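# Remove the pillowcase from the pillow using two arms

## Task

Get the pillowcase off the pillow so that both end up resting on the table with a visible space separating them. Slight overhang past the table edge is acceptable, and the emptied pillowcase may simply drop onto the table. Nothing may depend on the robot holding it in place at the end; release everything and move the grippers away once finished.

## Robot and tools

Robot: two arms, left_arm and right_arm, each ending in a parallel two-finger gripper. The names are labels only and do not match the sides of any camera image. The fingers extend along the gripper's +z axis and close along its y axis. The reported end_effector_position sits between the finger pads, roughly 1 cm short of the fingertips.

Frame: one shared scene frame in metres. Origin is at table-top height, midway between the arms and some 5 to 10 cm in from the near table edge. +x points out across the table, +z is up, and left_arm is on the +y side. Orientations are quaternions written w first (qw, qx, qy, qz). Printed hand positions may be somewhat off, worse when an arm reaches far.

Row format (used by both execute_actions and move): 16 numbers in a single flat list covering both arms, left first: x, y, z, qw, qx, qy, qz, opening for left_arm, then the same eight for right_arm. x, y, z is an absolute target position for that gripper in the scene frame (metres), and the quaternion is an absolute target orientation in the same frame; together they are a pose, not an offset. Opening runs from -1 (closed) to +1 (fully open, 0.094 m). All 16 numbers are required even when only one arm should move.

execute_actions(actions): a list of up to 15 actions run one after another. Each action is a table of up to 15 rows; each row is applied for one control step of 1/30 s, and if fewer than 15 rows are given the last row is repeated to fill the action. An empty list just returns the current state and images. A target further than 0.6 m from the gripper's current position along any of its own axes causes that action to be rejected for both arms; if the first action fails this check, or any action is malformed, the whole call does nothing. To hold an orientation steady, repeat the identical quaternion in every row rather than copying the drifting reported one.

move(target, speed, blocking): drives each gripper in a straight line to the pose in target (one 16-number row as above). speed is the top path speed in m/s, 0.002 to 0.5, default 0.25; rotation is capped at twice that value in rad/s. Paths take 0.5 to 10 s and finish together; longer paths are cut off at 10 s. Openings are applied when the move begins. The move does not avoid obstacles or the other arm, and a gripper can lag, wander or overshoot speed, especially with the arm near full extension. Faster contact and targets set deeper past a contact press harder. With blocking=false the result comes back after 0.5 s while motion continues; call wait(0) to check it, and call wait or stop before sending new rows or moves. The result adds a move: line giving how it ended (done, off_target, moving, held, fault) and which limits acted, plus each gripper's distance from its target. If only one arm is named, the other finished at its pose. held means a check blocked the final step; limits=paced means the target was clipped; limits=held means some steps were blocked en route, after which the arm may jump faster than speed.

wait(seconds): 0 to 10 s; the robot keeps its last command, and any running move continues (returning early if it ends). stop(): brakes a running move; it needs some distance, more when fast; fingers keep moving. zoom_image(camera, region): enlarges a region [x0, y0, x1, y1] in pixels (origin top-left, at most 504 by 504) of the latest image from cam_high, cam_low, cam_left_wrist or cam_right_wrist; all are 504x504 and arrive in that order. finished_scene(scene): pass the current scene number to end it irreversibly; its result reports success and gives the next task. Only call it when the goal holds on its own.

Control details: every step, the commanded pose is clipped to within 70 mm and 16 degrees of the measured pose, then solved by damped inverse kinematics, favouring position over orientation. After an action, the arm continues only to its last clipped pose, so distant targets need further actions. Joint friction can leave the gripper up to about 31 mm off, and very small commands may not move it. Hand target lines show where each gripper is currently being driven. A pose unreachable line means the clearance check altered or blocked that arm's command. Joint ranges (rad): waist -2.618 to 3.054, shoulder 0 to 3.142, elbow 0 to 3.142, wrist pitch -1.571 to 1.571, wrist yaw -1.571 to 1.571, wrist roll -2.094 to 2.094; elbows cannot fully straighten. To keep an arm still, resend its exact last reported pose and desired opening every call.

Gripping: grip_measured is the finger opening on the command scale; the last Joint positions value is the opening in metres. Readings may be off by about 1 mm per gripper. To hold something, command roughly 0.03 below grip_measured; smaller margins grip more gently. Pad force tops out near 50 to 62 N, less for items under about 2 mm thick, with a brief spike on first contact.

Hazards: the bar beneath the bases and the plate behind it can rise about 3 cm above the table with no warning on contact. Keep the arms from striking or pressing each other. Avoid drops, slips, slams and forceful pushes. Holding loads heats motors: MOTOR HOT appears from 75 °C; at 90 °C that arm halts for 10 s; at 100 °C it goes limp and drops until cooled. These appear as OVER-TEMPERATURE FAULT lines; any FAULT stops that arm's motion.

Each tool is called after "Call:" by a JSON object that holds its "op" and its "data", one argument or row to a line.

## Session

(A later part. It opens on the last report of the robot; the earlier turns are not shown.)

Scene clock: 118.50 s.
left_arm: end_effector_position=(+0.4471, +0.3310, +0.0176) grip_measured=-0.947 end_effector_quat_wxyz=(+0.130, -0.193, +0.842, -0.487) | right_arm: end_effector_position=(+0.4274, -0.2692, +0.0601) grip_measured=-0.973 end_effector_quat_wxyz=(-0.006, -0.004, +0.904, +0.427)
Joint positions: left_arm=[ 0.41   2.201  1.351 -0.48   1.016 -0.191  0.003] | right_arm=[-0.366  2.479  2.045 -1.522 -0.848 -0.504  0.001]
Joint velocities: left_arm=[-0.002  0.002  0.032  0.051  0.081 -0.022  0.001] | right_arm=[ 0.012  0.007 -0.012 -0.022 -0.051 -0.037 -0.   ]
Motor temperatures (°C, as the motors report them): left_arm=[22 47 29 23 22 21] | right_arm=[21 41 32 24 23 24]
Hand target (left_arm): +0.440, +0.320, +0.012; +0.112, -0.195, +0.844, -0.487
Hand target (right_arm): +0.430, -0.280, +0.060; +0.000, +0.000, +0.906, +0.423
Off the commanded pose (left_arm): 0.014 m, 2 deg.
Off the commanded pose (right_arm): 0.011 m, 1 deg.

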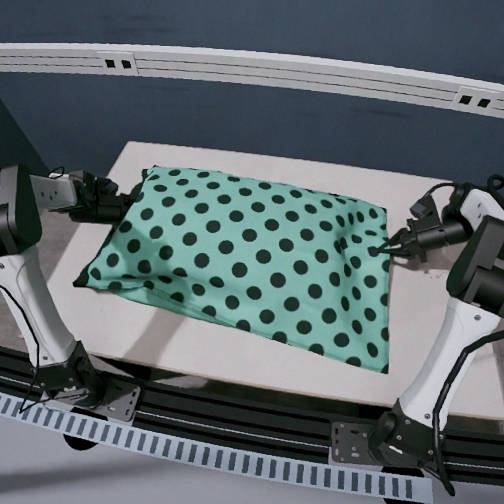

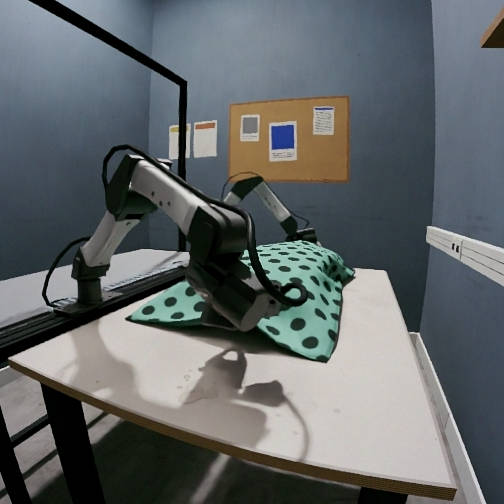

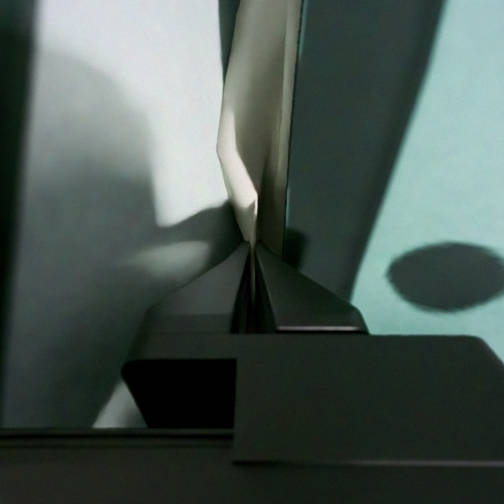

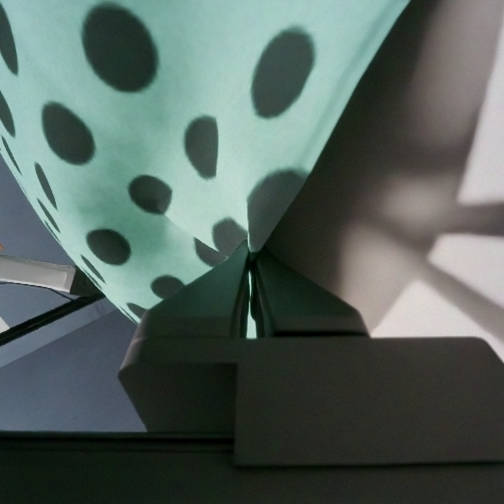

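Call:
{"op": "move", "data": {
  "target": [0.44,0.42,0.05,0.1125,-0.195,0.844,-0.487,-1,0.43,-0.36,0.07,0,0,0.906,0.423,-1],
  "speed": 0.08
}}

Scene clock: 121.53 s.
left_arm: end_effector_position=(+0.4399, +0.4172, +0.0430) grip_measured=-0.947 end_effector_quat_wxyz=(+0.109, -0.199, +0.844, -0.486) | right_arm: end_effector_position=(+0.4297, -0.3448, +0.0734) grip_measured=-0.973 end_effector_quat_wxyz=(+0.051, +0.022, +0.912, +0.406)
Joint positions: left_arm=[ 0.599  2.36   1.778 -1.112  1.014  0.188  0.003] | right_arm=[-0.526  2.5    2.154 -1.578 -0.815 -0.582  0.001]
Joint velocities: left_arm=[ 0.007 -0.017 -0.002 -0.066 -0.037  0.051  0.   ] | right_arm=[ 0.007 -0.002 -0.027 -0.007  0.022 -0.007 -0.   ]
Motor temperatures (°C, as the motors report them): left_arm=[22 47 29 23 22 21] | right_arm=[22 41 32 24 23 24]
Hand target (left_arm): +0.442, +0.420, +0.050; +0.114, -0.196, +0.843, -0.488
Hand target (right_arm): +0.429, -0.359, +0.070; +0.056, +0.027, +0.917, +0.394
Off the commanded pose (left_arm): 0.008 m, 1 deg.
Off the commanded pose (right_arm): 0.016 m, 7 deg.
joint sent to its limit (right arm) — the command would take joint 4 (wrist pitch) past its lower limit, so that joint was sent only as far as its limit.
move: off_target (right_arm)

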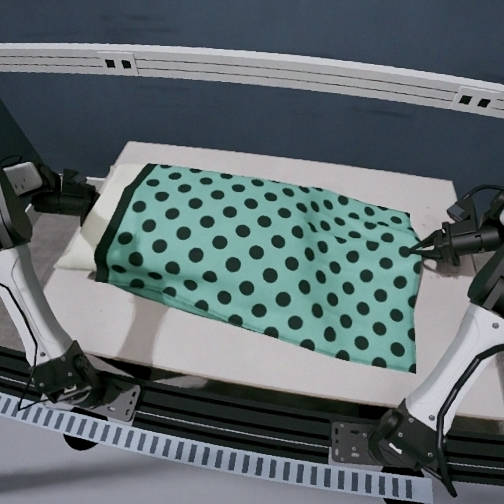

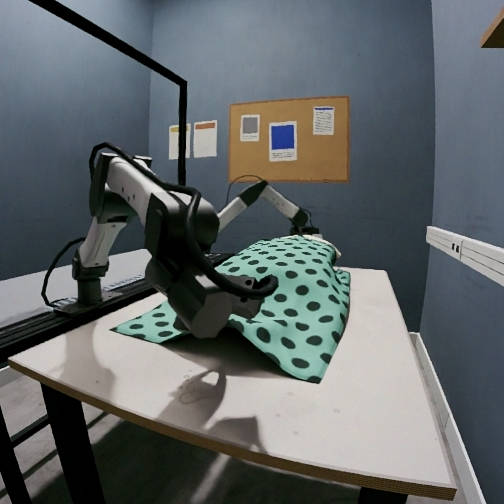

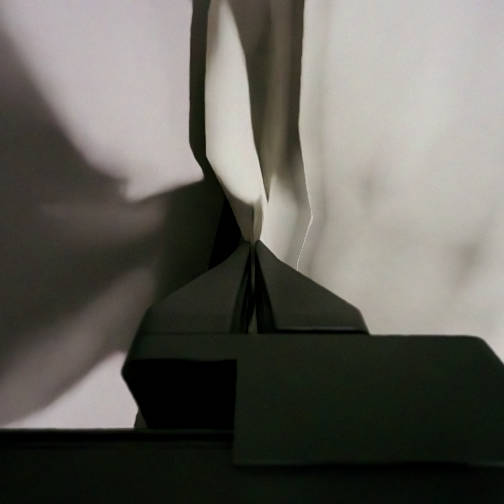

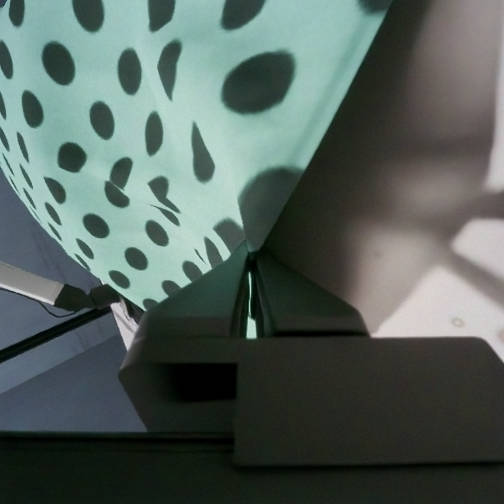

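Call:
{"op": "move", "data": {
  "target": [0.44,0.55,0.06,0.1125,-0.195,0.844,-0.487,-1,0.42,-0.58,0.10,0,0,0.985,0.17,-1],
  "speed": 0.12
}}

Scene clock: 124.53 s.
left_arm: end_effector_position=(+0.4399, +0.5457, +0.0494) grip_measured=-0.947 end_effector_quat_wxyz=(+0.158, -0.227, +0.847, -0.455) | right_arm: end_effector_position=(+0.4230, -0.5684, +0.0995) grip_measured=-0.973 end_effector_quat_wxyz=(+0.139, +0.023, +0.986, +0.085)
Joint positions: left_arm=[ 0.815  2.686  2.447 -1.548  0.972  0.391  0.003] | right_arm=[-0.788  2.663  2.764 -1.576 -0.34  -0.669  0.001]
Joint velocities: left_arm=[-0.017 -0.002  0.012 -0.066  0.051  0.022 -0.   ] | right_arm=[-0.002 -0.027  0.007 -0.081  0.066 -0.11  -0.001]
Motor temperatures (°C, as the motors report them): left_arm=[22 48 29 23 22 21] | right_arm=[22 42 32 24 23 24]
Hand target (left_arm): +0.442, +0.550, +0.059; +0.168, -0.229, +0.843, -0.456
Hand target (right_arm): +0.419, -0.579, +0.100; +0.137, +0.024, +0.988, +0.070
Off the commanded pose (left_arm): 0.011 m, 7 deg.
Off the commanded pose (right_arm): 0.012 m, 19 deg; orientation clipped at the last step of the last action.
joint sent to its limit (left arm) — the command would take joint 4 (wrist pitch) past its lower limit, so that joint was sent only as far as its limit.
joint sent to its limit (right arm) — the command would take joint 4 (wrist pitch) past its lower limit, so that joint was sent only as far as its limit.
move: off_target (left_arm, right_arm); limits=paced

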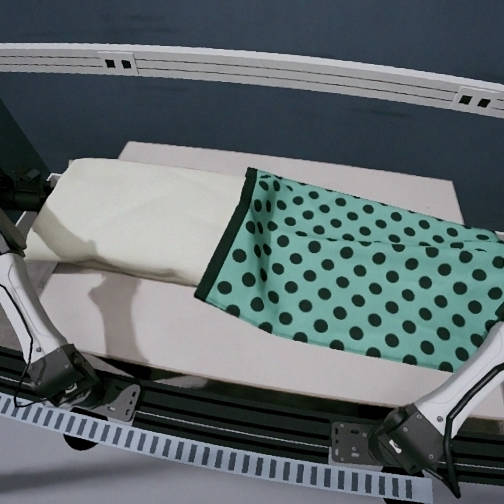

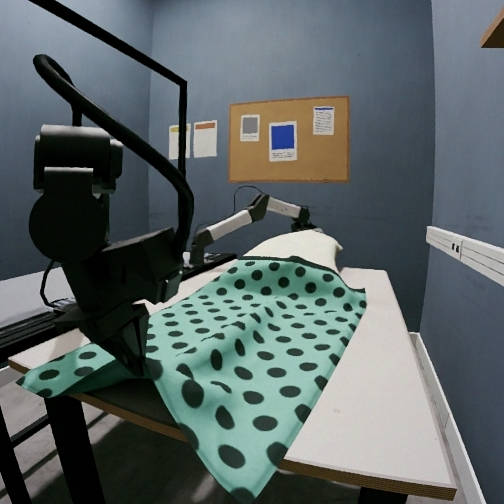

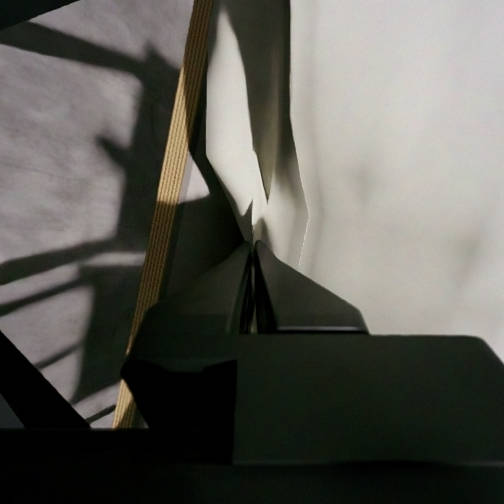

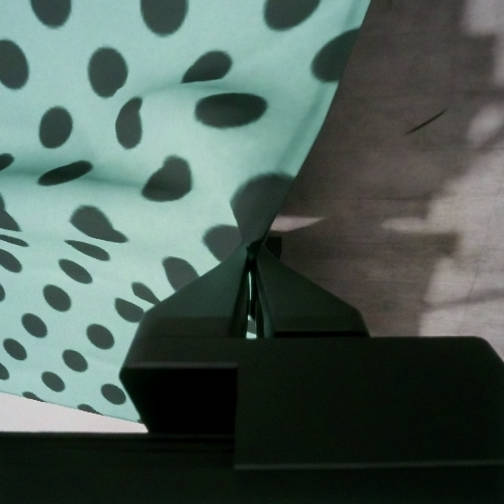

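Call:
{"op": "move", "data": {
  "target": [0.44,0.55,0.06,0.158,-0.227,0.847,-0.455,-1,0.42,-0.44,0.06,0.1,0,0.99,0.05,-1],
  "speed": 0.15
}}

Call:
{"op": "execute_actions", "data": {
  "actions": [
    [[0.44,0.55,0.06,0.158,-0.227,0.847,-0.455,-1,0.42,-0.44,0.06,0.1,0,0.99,0.05,0.3]],
    [[0.44,0.55,0.06,0.158,-0.227,0.847,-0.455,-1,0.42,-0.44,0.14,0.0,0,1,0.0,0.3]],
    [[0.44,0.55,0.06,0.158,-0.227,0.847,-0.455,-1,0.42,-0.42,0.19,0.0,0,1,0.0,0.3]]
  ]
}}

Scene clock: 127.10 s.
left_arm: end_effector_position=(+0.4390, +0.5461, +0.0480) grip_measured=-0.947 end_effector_quat_wxyz=(+0.154, -0.228, +0.849, -0.451) | right_arm: end_effector_position=(+0.4221, -0.4370, +0.0555) grip_measured=-0.973 end_effector_quat_wxyz=(+0.095, -0.006, +0.994, +0.061)
Joint positions: left_arm=[ 0.815  2.686  2.447 -1.548  0.961  0.386  0.003] | right_arm=[-0.522  2.199  1.787 -1.044 -0.225 -0.465  0.001]
Joint velocities: left_arm=[-0.002 -0.007 -0.012  0.051 -0.037  0.022  0.   ] | right_arm=[-0.007  0.002 -0.012 -0.037  0.022 -0.081 -0.001]
Motor temperatures (°C, as the motors report them): left_arm=[22 48 30 23 22 21] | right_arm=[22 43 32 24 23 24]
Hand target (left_arm): +0.440, +0.550, +0.060; +0.164, -0.230, +0.846, -0.451
Hand target (right_arm): +0.421, -0.440, +0.059; +0.100, -0.000, +0.994, +0.052
Off the commanded pose (left_arm): 0.013 m, 1 deg.
Off the commanded pose (right_arm): 0.006 m, 2 deg.
joint sent to its limit (left arm) — the command would take joint 4 (wrist pitch) past its lower limit, so that joint was sent only as far as its limit.
move: off_target (left_arm)

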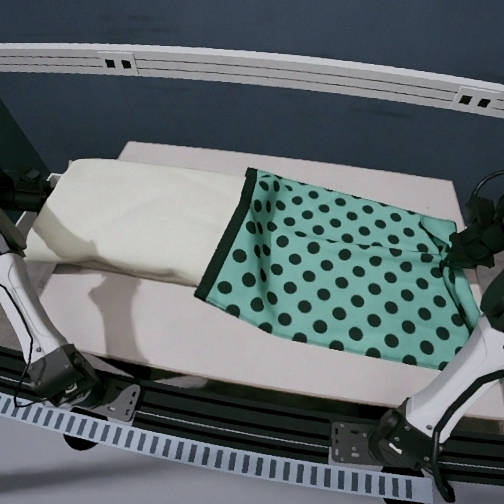

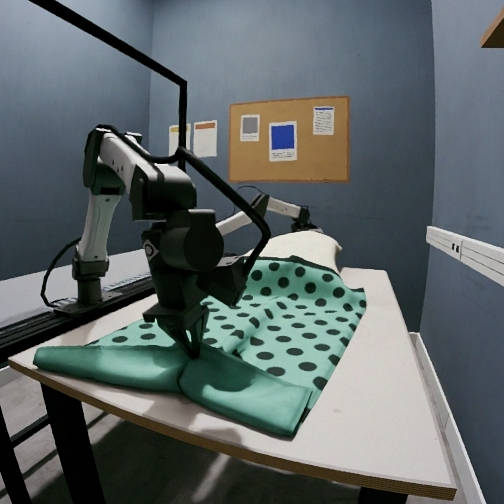

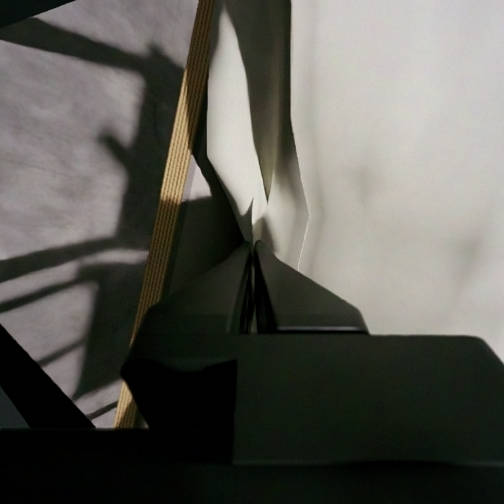

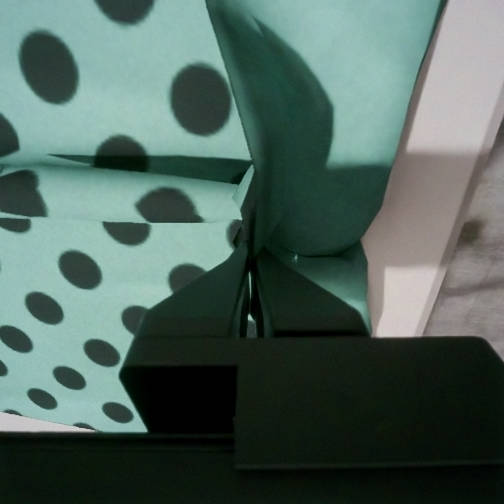

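Scene clock: 128.60 s.
left_arm: end_effector_position=(+0.4390, +0.5461, +0.0480) grip_measured=-0.947 end_effector_quat_wxyz=(+0.154, -0.228, +0.849, -0.451) | right_arm: end_effector_position=(+0.4216, -0.4185, +0.1893) grip_measured=+0.298 end_effector_quat_wxyz=(+0.070, -0.005, +0.997, -0.021)
Joint positions: left_arm=[ 0.815  2.686  2.447 -1.548  0.961  0.386  0.003] | right_arm=[-0.425  2.199  2.341 -1.565 -0.043 -0.377  0.061]
Joint velocities: left_arm=[-0.007 -0.007 -0.007 -0.007  0.022 -0.095 -0.001] | right_arm=[-0.007  0.007 -0.017 -0.007 -0.022 -0.022 -0.   ]
Motor temperatures (°C, as the motors report them): left_arm=[22 49 30 23 22 21] | right_arm=[22 44 32 24 23 24]
Hand target (left_arm): +0.440, +0.550, +0.060; +0.164, -0.230, +0.846, -0.451
Hand target (right_arm): +0.419, -0.420, +0.189; +0.065, +0.000, +0.998, -0.024
Off the commanded pose (left_arm): 0.013 m, 1 deg.
Off the commanded pose (right_arm): 0.002 m, 8 deg.
joint sent to its limit (left arm) — the command would take joint 4 (wrist pitch) past its lower limit, so that joint was sent only as far as its limit.
joint sent to its limit (right arm) — the command would take joint 4 (wrist pitch) past its lower limit, so that joint was sent only as far as its limit.

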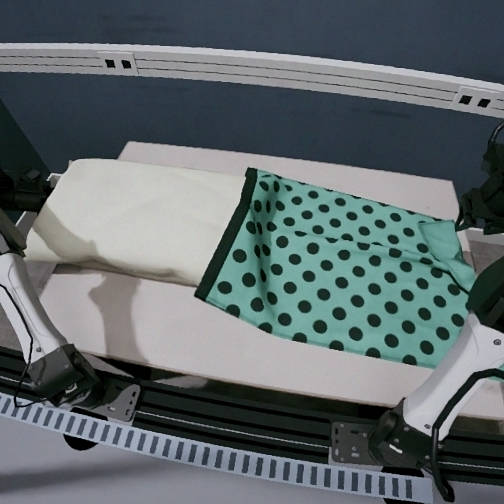

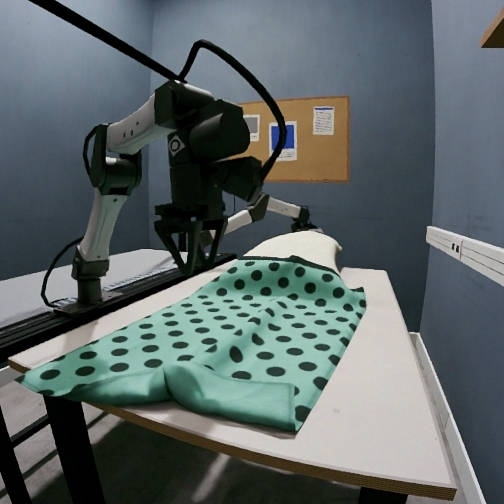

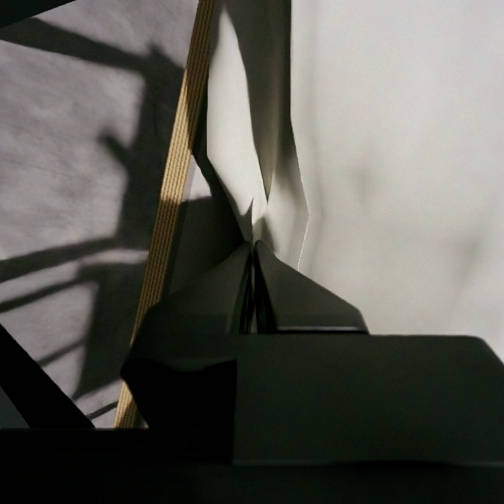

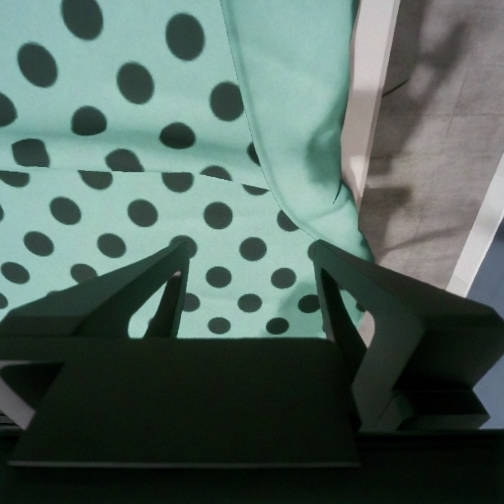

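Call:
{"op": "execute_actions", "data": {
  "actions": [
    [[0.44,0.55,0.06,0.158,-0.227,0.847,-0.455,-1,0.43,-0.36,0.16,0.0,0.38,0.924,0.0,0.4]],
    [[0.44,0.55,0.06,0.158,-0.227,0.847,-0.455,-1,0.43,-0.29,0.14,0.0,0.6,0.8,0.0,0.4]],
    [[0.44,0.55,0.06,0.158,-0.227,0.847,-0.455,-1,0.43,-0.23,0.12,0.0,0.707,0.707,0.0,0.4]],
    [[0.44,0.55,0.06,0.158,-0.227,0.847,-0.455,-1,0.435,-0.22,0.08,0.0,0.707,0.707,0.0,0.4]],
    [[0.44,0.55,0.06,0.158,-0.227,0.847,-0.455,-1,0.435,-0.22,0.06,0.0,0.707,0.707,0.0,0.4]]
  ]
}}

Scene clock: 131.60 s.
left_arm: end_effector_position=(+0.4390, +0.5461, +0.0480) grip_measured=-0.947 end_effector_quat_wxyz=(+0.154, -0.228, +0.849, -0.451) | right_arm: end_effector_position=(+0.4353, -0.2216, +0.0624) grip_measured=+0.398 end_effector_quat_wxyz=(-0.005, +0.707, +0.707, +0.002)
Joint positions: left_arm=[ 0.815  2.686  2.447 -1.548  0.961  0.386  0.003] | right_arm=[ 0.038  2.226  1.906 -1.238 -0.035  1.662  0.066]
Joint velocities: left_arm=[-0.007 -0.012 -0.012  0.037  0.007 -0.022  0.   ] | right_arm=[ 0.002  0.002  0.002  0.007 -0.037  0.022  0.   ]
Motor temperatures (°C, as the motors report them): left_arm=[22 50 30 23 22 21] | right_arm=[22 44 32 24 23 24]
Hand target (left_arm): +0.440, +0.550, +0.060; +0.164, -0.230, +0.846, -0.451
Hand target (right_arm): +0.435, -0.220, +0.060; -0.000, +0.707, +0.707, -0.000
Off the commanded pose (left_arm): 0.013 m, 1 deg.
Off the commanded pose (right_arm): 0.003 m, 1 deg.
joint sent to its limit (left arm) — the command would take joint 4 (wrist pitch) past its lower limit, so that joint was sent only as far as its limit.

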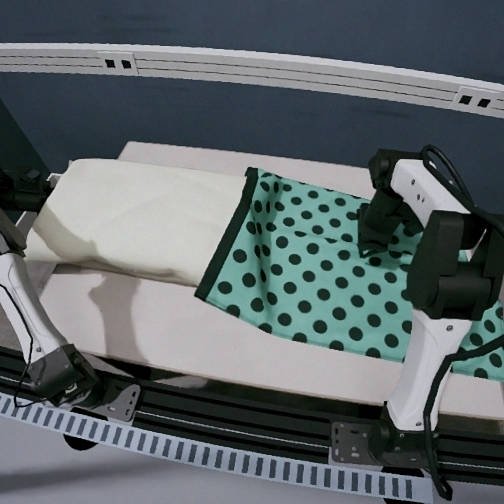

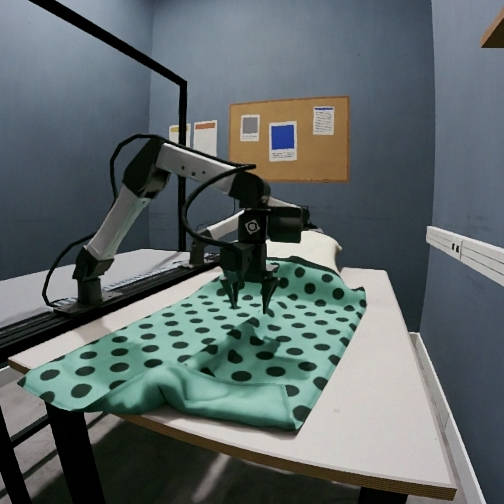

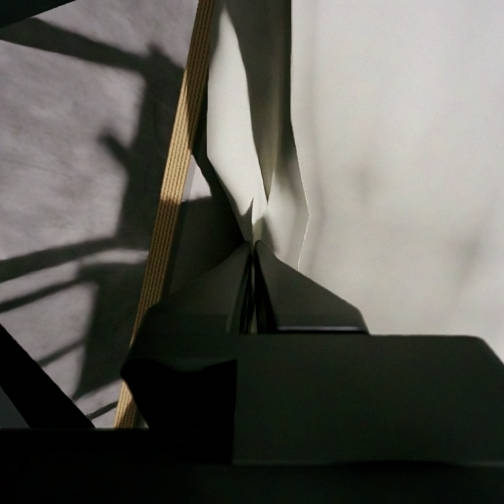

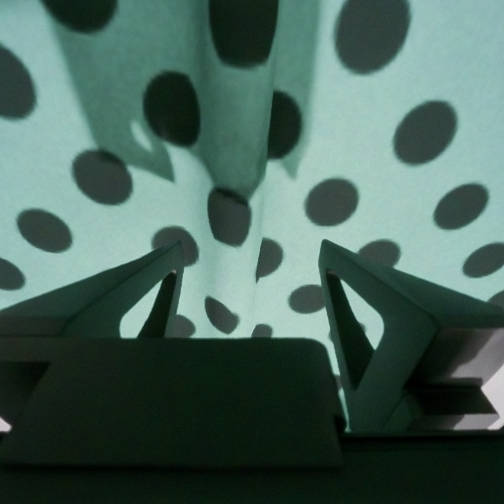

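Ridge is centred between the fingers. Descend and close.

Call:
{"op": "execute_actions", "data": {
  "actions": [
    [[0.44,0.55,0.06,0.158,-0.227,0.847,-0.455,-1,0.435,-0.22,0.03,0.0,0.707,0.707,0.0,0.2]],
    [[0.44,0.55,0.06,0.158,-0.227,0.847,-0.455,-1,0.435,-0.22,0.012,0.0,0.707,0.707,0.0,0.1]],
    [[0.44,0.55,0.06,0.158,-0.227,0.847,-0.455,-1,0.435,-0.22,0.012,0.0,0.707,0.707,0.0,-1]],
    [[0.44,0.55,0.06,0.158,-0.227,0.847,-0.455,-1,0.435,-0.23,0.04,0.0,0.707,0.707,0.0,-1]],
    [[0.44,0.55,0.06,0.158,-0.227,0.847,-0.455,-1,0.435,-0.27,0.07,0.0,0.707,0.707,0.0,-1]]
  ]
}}

Scene clock: 134.30 s.
left_arm: end_effector_position=(+0.4389, +0.5462, +0.0479) grip_measured=-0.947 end_effector_quat_wxyz=(+0.154, -0.228, +0.849, -0.451) | right_arm: end_effector_position=(+0.4349, -0.2703, +0.0632) grip_measured=-0.936 end_effector_quat_wxyz=(-0.002, +0.712, +0.702, +0.002)
Joint positions: left_arm=[ 0.815  2.686  2.447 -1.548  0.961  0.386  0.003] | right_arm=[-0.074  2.214  1.885 -1.23  -0.034  1.564  0.003]
Joint velocities: left_arm=[-0.007  0.002 -0.007 -0.037 -0.066 -0.051 -0.001] | right_arm=[-0.022 -0.002 -0.007 -0.066  0.022 -0.037  0.001]
Motor temperatures (°C, as the motors report them): left_arm=[22 51 30 23 22 21] | right_arm=[22 44 32 24 23 24]
Hand target (left_arm): +0.440, +0.550, +0.060; +0.164, -0.230, +0.846, -0.451
Hand target (right_arm): +0.435, -0.270, +0.070; +0.001, +0.707, +0.707, +0.000
Off the commanded pose (left_arm): 0.013 m, 1 deg.
Off the commanded pose (right_arm): 0.007 m, 1 deg.
joint sent to its limit (left arm) — the command would take joint 4 (wrist pitch) past its lower limit, so that joint was sent only as far as its limit.

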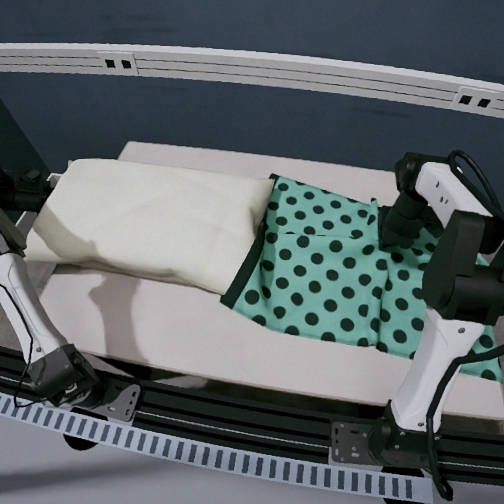

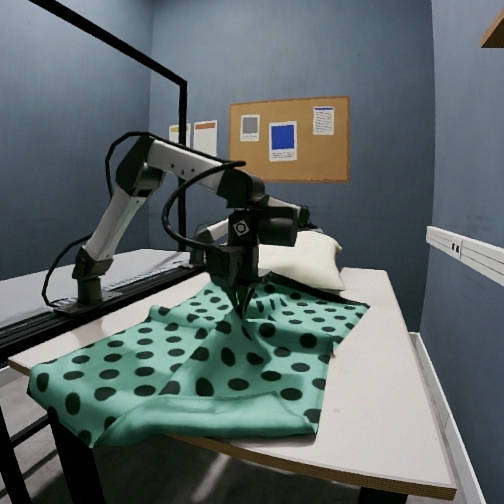

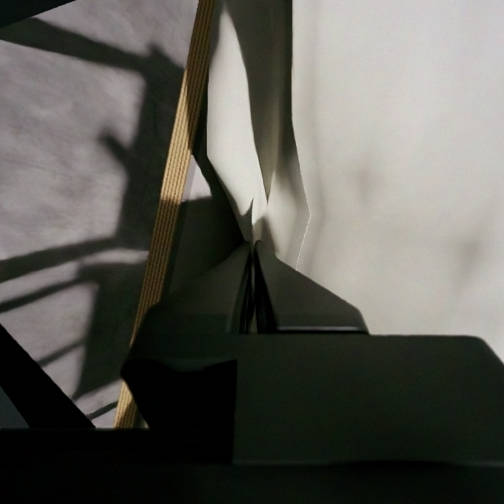

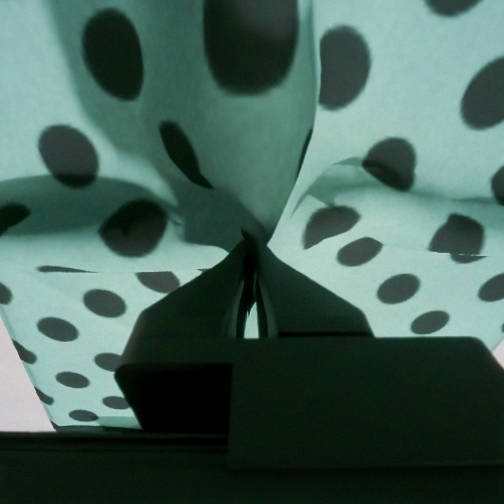

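Call:
{"op": "move", "data": {
  "target": [0.44,0.55,0.06,0.158,-0.227,0.847,-0.455,-1,0.42,-0.55,0.12,0,0.5,0.866,0,-1],
  "speed": 0.2
}}

Scene clock: 136.77 s.
left_arm: end_effector_position=(+0.4382, +0.5465, +0.0469) grip_measured=-0.947 end_effector_quat_wxyz=(+0.152, -0.228, +0.851, -0.449) | right_arm: end_effector_position=(+0.4192, -0.5473, +0.1182) grip_measured=-0.936 end_effector_quat_wxyz=(+0.058, +0.503, +0.863, -0.002)
Joint positions: left_arm=[ 0.815  2.686  2.447 -1.548  0.953  0.386  0.003] | right_arm=[-0.66   2.545  2.652 -1.568 -0.036  0.452  0.003]
Joint velocities: left_arm=[-0.007  0.007  0.002  0.037 -0.022  0.037  0.001] | right_arm=[-0.022 -0.017 -0.002  0.037  0.037 -0.037 -0.001]
Motor temperatures (°C, as the motors report them): left_arm=[22 52 31 23 22 21] | right_arm=[22 45 33 24 23 24]
Hand target (left_arm): +0.440, +0.550, +0.060; +0.164, -0.230, +0.846, -0.451
Hand target (right_arm): +0.419, -0.550, +0.120; +0.060, +0.499, +0.864, -0.006
Off the commanded pose (left_arm): 0.014 m, 1 deg.
Off the commanded pose (right_arm): 0.003 m, 7 deg.
joint sent to its limit (left arm) — the command would take joint 4 (wrist pitch) past its lower limit, so that joint was sent only as far as its limit.
joint sent to its limit (right arm) — the command would take joint 4 (wrist pitch) past its lower limit, so that joint was sent only as far as its limit.
move: off_target (left_arm, right_arm)

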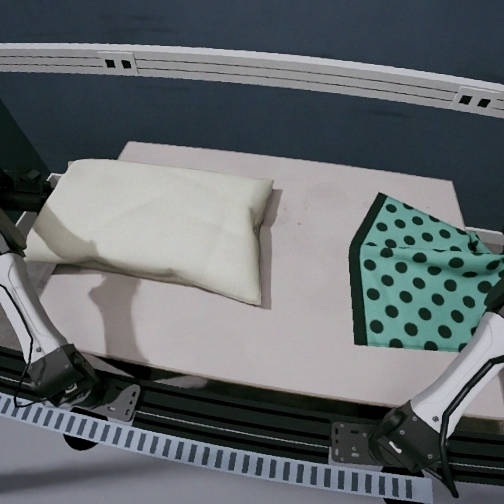

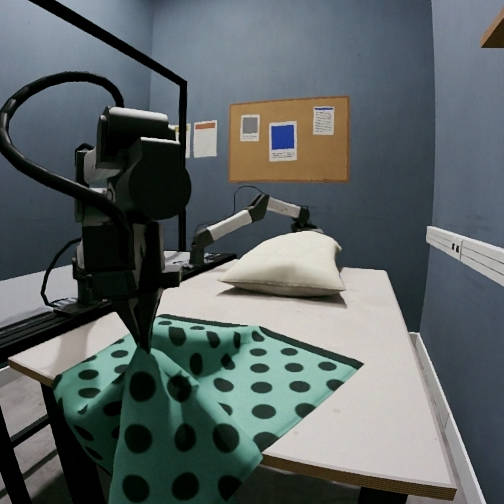

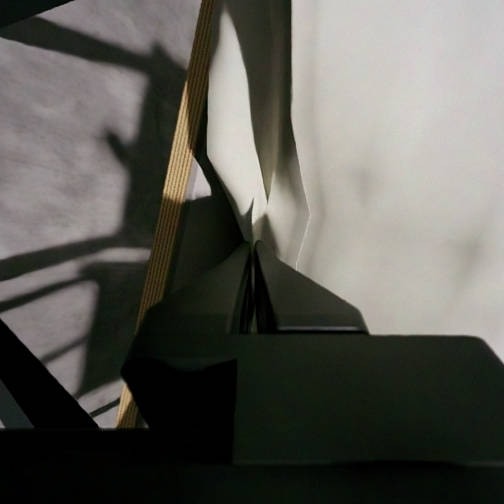

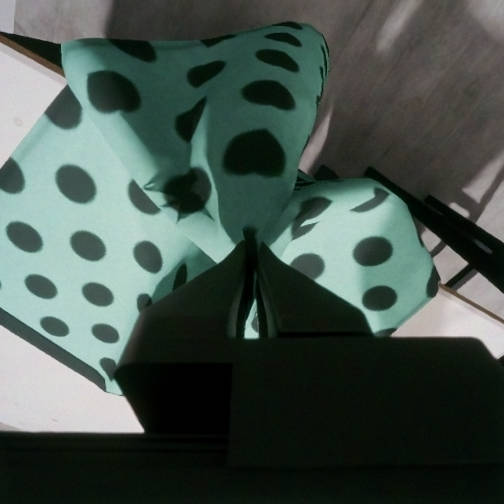

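Call:
{"op": "move", "data": {
  "target": [0.44,0.545,0.05,0.154,-0.228,0.849,-0.451,-1,0.42,-0.40,0.22,0.1,0.5,0.86,0,-1],
  "speed": 0.2
}}

Call:
{"op": "move", "data": {
  "target": [0.44,0.545,0.05,0.154,-0.228,0.849,-0.451,0.2,0.42,-0.31,0.10,0,0.5,0.866,0,-1],
  "speed": 0.2
}}

Scene clock: 138.50 s.
left_arm: end_effector_position=(+0.4376, +0.5468, +0.0461) grip_measured=-0.947 end_effector_quat_wxyz=(+0.150, -0.228, +0.852, -0.446) | right_arm: end_effector_position=(+0.4244, -0.3990, +0.2169) grip_measured=-0.936 end_effector_quat_wxyz=(+0.107, +0.494, +0.863, +0.006)
Joint positions: left_arm=[ 0.815  2.686  2.447 -1.548  0.947  0.386  0.002] | right_arm=[-0.365  2.139  2.354 -1.569  0.003  0.731  0.003]
Joint velocities: left_arm=[-0.002 -0.017  0.007 -0.007  0.037 -0.051 -0.   ] | right_arm=[-0.007 -0.017 -0.012 -0.066 -0.022 -0.022 -0.002]
Motor temperatures (°C, as the motors report them): left_arm=[22 52 31 23 22 21] | right_arm=[22 45 33 24 23 24]
Hand target (left_arm): +0.440, +0.545, +0.050; +0.154, -0.228, +0.849, -0.451
Hand target (right_arm): +0.419, -0.400, +0.219; +0.105, +0.500, +0.860, +0.002
Off the commanded pose (left_arm): 0.005 m, 1 deg.
Off the commanded pose (right_arm): 0.005 m, 1 deg.
joint sent to its limit (right arm) — the command would take joint 4 (wrist pitch) past its lower limit, so that joint was sent only as far as its limit.
move: done

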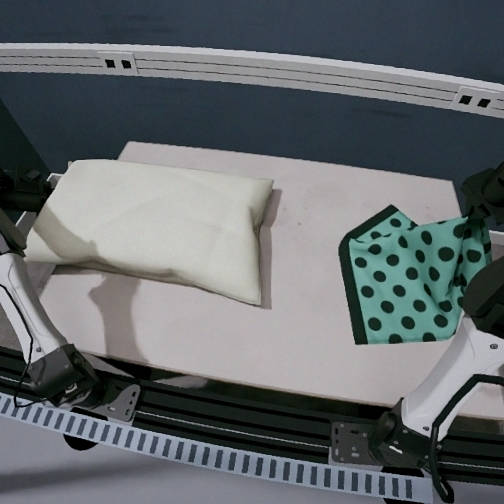

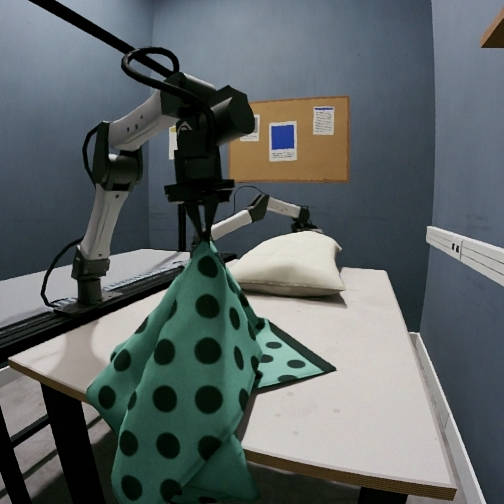

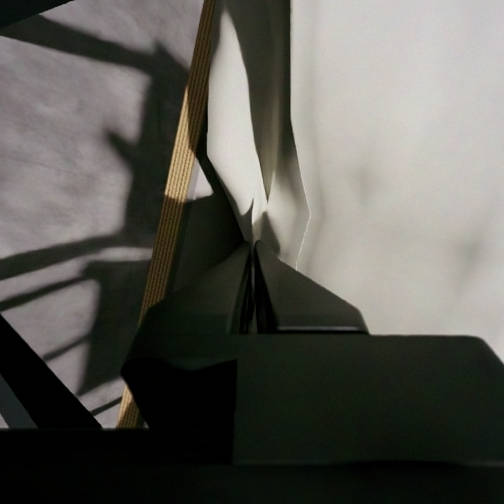

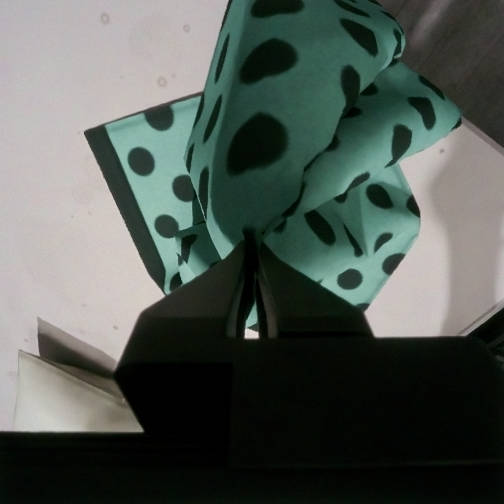

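Scene clock: 139.80 s.
left_arm: end_effector_position=(+0.4387, +0.5479, +0.0455) grip_measured=+0.197 end_effector_quat_wxyz=(+0.153, -0.226, +0.853, -0.444) | right_arm: end_effector_position=(+0.4212, -0.3133, +0.1034) grip_measured=-0.936 end_effector_quat_wxyz=(+0.003, +0.497, +0.867, -0.004)
Joint positions: left_arm=[ 0.815  2.686  2.447 -1.539  0.946  0.386  0.056] | right_arm=[-0.173  2.157  1.948 -1.35  -0.019  0.921  0.003]
Joint velocities: left_arm=[-0.007  0.007 -0.007 -0.051 -0.022  0.022  0.001] | right_arm=[ 0.017 -0.007 -0.032 -0.022  0.007 -0.051  0.   ]
Motor temperatures (°C, as the motors report them): left_arm=[22 53 31 23 22 21] | right_arm=[22 45 32 24 23 24]
Hand target (left_arm): +0.440, +0.545, +0.050; +0.154, -0.228, +0.849, -0.451
Hand target (right_arm): +0.421, -0.310, +0.100; -0.001, +0.500, +0.866, +0.001
Off the commanded pose (left_arm): 0.005 m, 1 deg.
Off the commanded pose (right_arm): 0.005 m, 1 deg.
move: done

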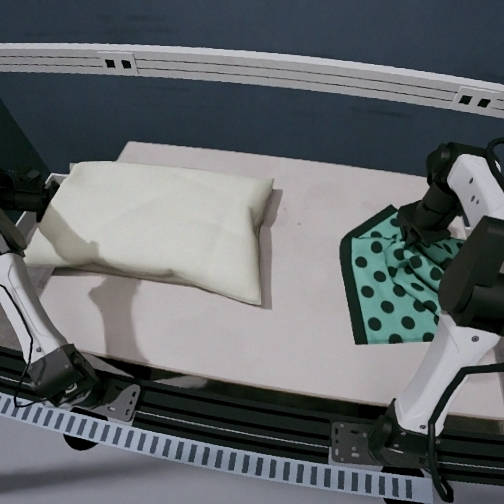

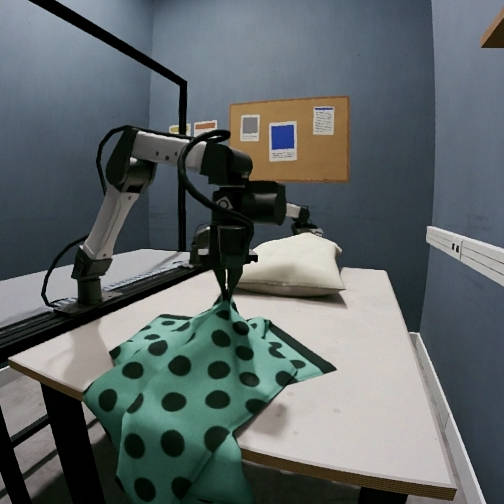

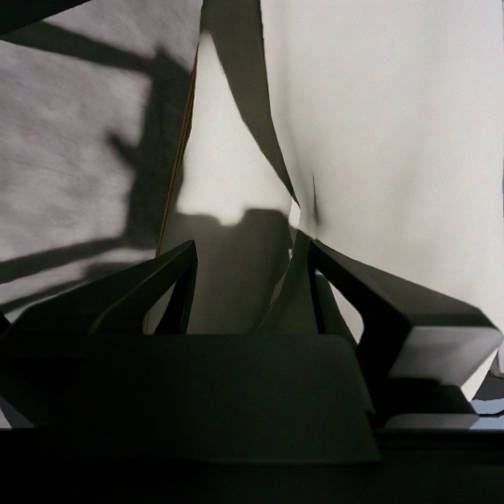

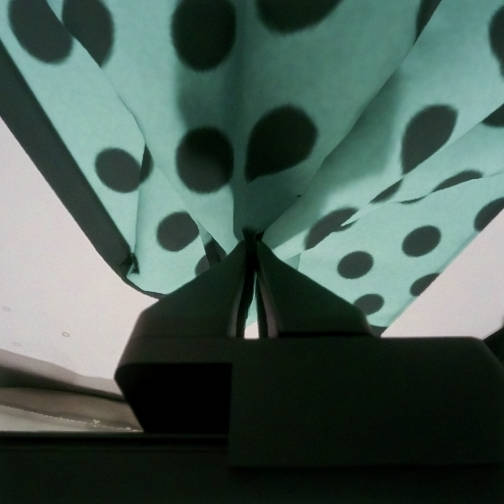

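Call:
{"op": "execute_actions", "data": {
  "actions": [
    [[0.425,0.58,0.065,0.154,-0.228,0.849,-0.451,0.4,0.42,-0.26,0.09,0,0.5,0.866,0,-1]],
    [[0.41,0.60,0.09,0.154,-0.228,0.849,-0.451,0.4,0.42,-0.25,0.06,0,0.5,0.866,0,-1]],
    [[0.40,0.60,0.14,0.154,-0.228,0.849,-0.451,0.4,0.42,-0.25,0.06,0,0.5,0.866,0,0.3]],
    [[0.38,0.59,0.2,0.154,-0.228,0.849,-0.451,0.4,0.41,-0.27,0.13,0,0.5,0.866,0,0.3]],
    [[0.36,0.56,0.24,0.154,-0.228,0.849,-0.451,0.4,0.38,-0.32,0.19,0.1,0.45,0.88,0,0.3]]
  ]
}}

Scene clock: 142.67 s.
left_arm: end_effector_position=(+0.3628, +0.5630, +0.2416) grip_measured=+0.397 end_effector_quat_wxyz=(+0.277, -0.285, +0.834, -0.382) | right_arm: end_effector_position=(+0.3784, -0.3182, +0.1965) grip_measured=+0.298 end_effector_quat_wxyz=(+0.105, +0.460, +0.882, +0.003)
Joint positions: left_arm=[ 0.975  2.072  2.142 -1.553  0.982  0.253  0.066] | right_arm=[-0.181  1.808  1.799 -1.354  0.038  0.832  0.061]
Joint velocities: left_arm=[-0.002 -0.007 -0.066 -0.022  0.007  0.022 -0.   ] | right_arm=[-0.012 -0.022 -0.027  0.051 -0.051 -0.051 -0.001]
Motor temperatures (°C, as the motors report them): left_arm=[22 53 31 23 22 21] | right_arm=[22 45 32 24 23 24]
Hand target (left_arm): +0.360, +0.560, +0.240; +0.271, -0.293, +0.830, -0.391
Hand target (right_arm): +0.379, -0.320, +0.190; +0.101, +0.453, +0.886, -0.001
Off the commanded pose (left_arm): 0.004 m, 17 deg; orientation clipped at the last step of the last action.
Off the commanded pose (right_arm): 0.007 m, 1 deg.
joint sent to its limit (left arm) — the command would take joint 4 (wrist pitch) past its lower limit, so that joint was sent only as far as its limit.

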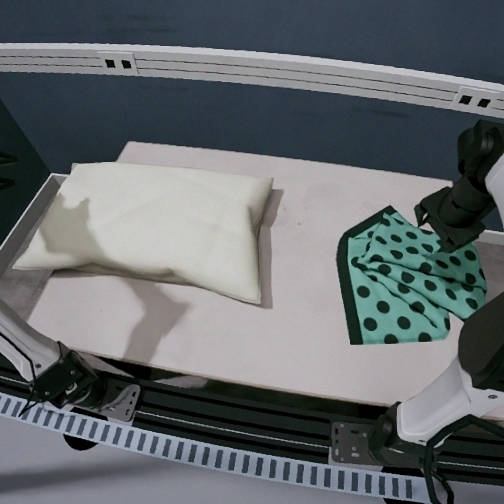

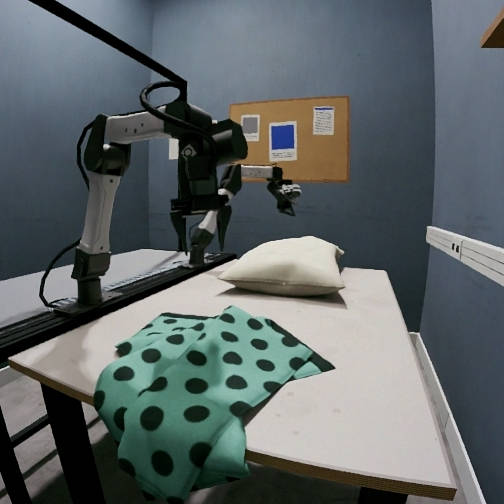

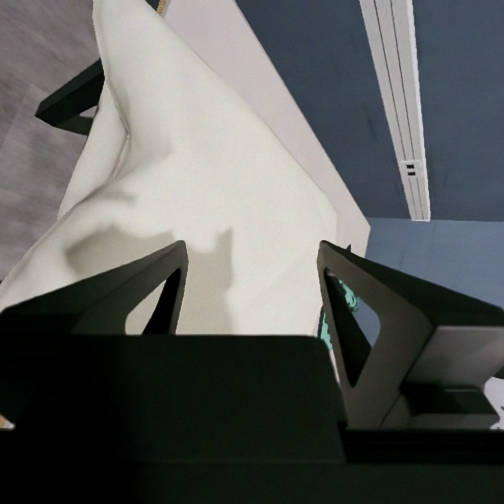

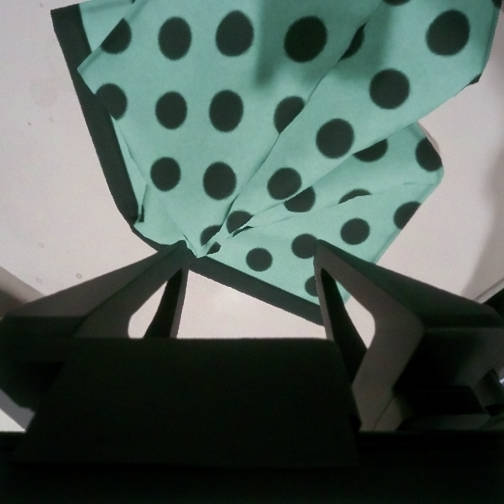

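Call:
{"op": "wait", "data": {
  "seconds": 1
}}

Scene clock: 143.73 s.
left_arm: end_effector_position=(+0.3626, +0.5628, +0.2411) grip_measured=+0.397 end_effector_quat_wxyz=(+0.276, -0.286, +0.834, -0.383) | right_arm: end_effector_position=(+0.3792, -0.3183, +0.1966) grip_measured=+0.298 end_effector_quat_wxyz=(+0.106, +0.454, +0.884, +0.003)
Joint positions: left_arm=[ 0.975  2.072  2.141 -1.553  0.982  0.252  0.066] | right_arm=[-0.181  1.808  1.799 -1.351  0.038  0.82   0.061]
Joint velocities: left_arm=[-0.007 -0.007  0.007 -0.022 -0.007 -0.081  0.   ] | right_arm=[ 0.002 -0.007  0.017 -0.051  0.037  0.007  0.   ]
Motor temperatures (°C, as the motors report them): left_arm=[22 53 31 23 22 21] | right_arm=[22 45 32 24 23 24]
Hand target (left_arm): +0.360, +0.560, +0.240; +0.271, -0.293, +0.830, -0.391
Hand target (right_arm): +0.379, -0.320, +0.190; +0.101, +0.453, +0.886, -0.001
Off the commanded pose (left_arm): 0.004 m, 17 deg; orientation clipped at the last step of the last action.
Off the commanded pose (right_arm): 0.007 m, 1 deg.
wait: 1.00 s; at rest by 0.13 s

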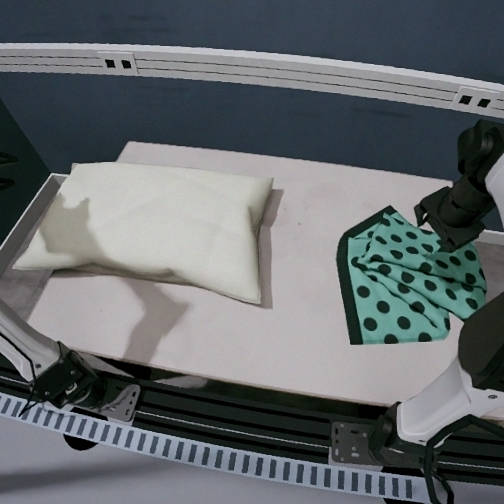

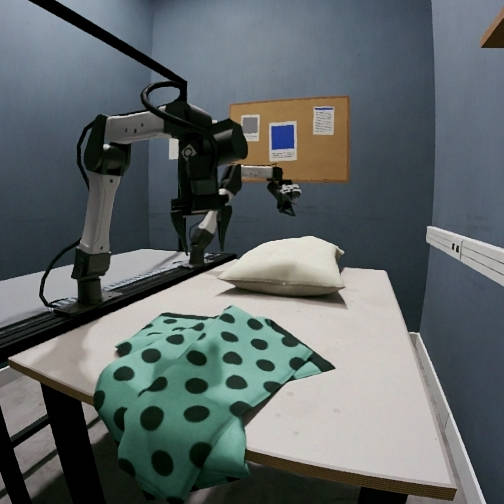

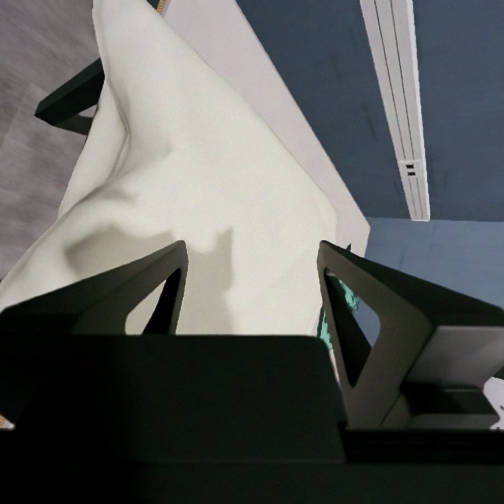

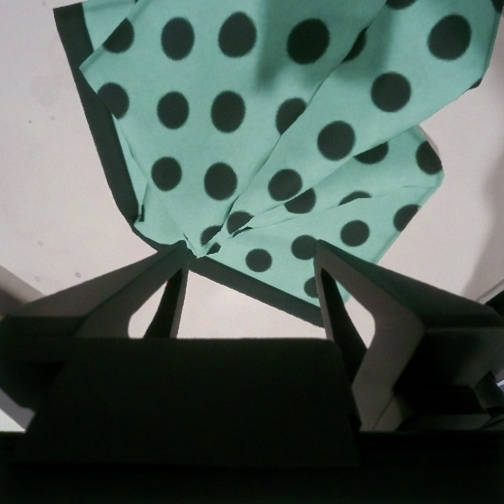

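Stable and clear.

Call:
{"op": "finished_scene", "data": {
  "scene": 1
}}

The scene is finished: the task was done.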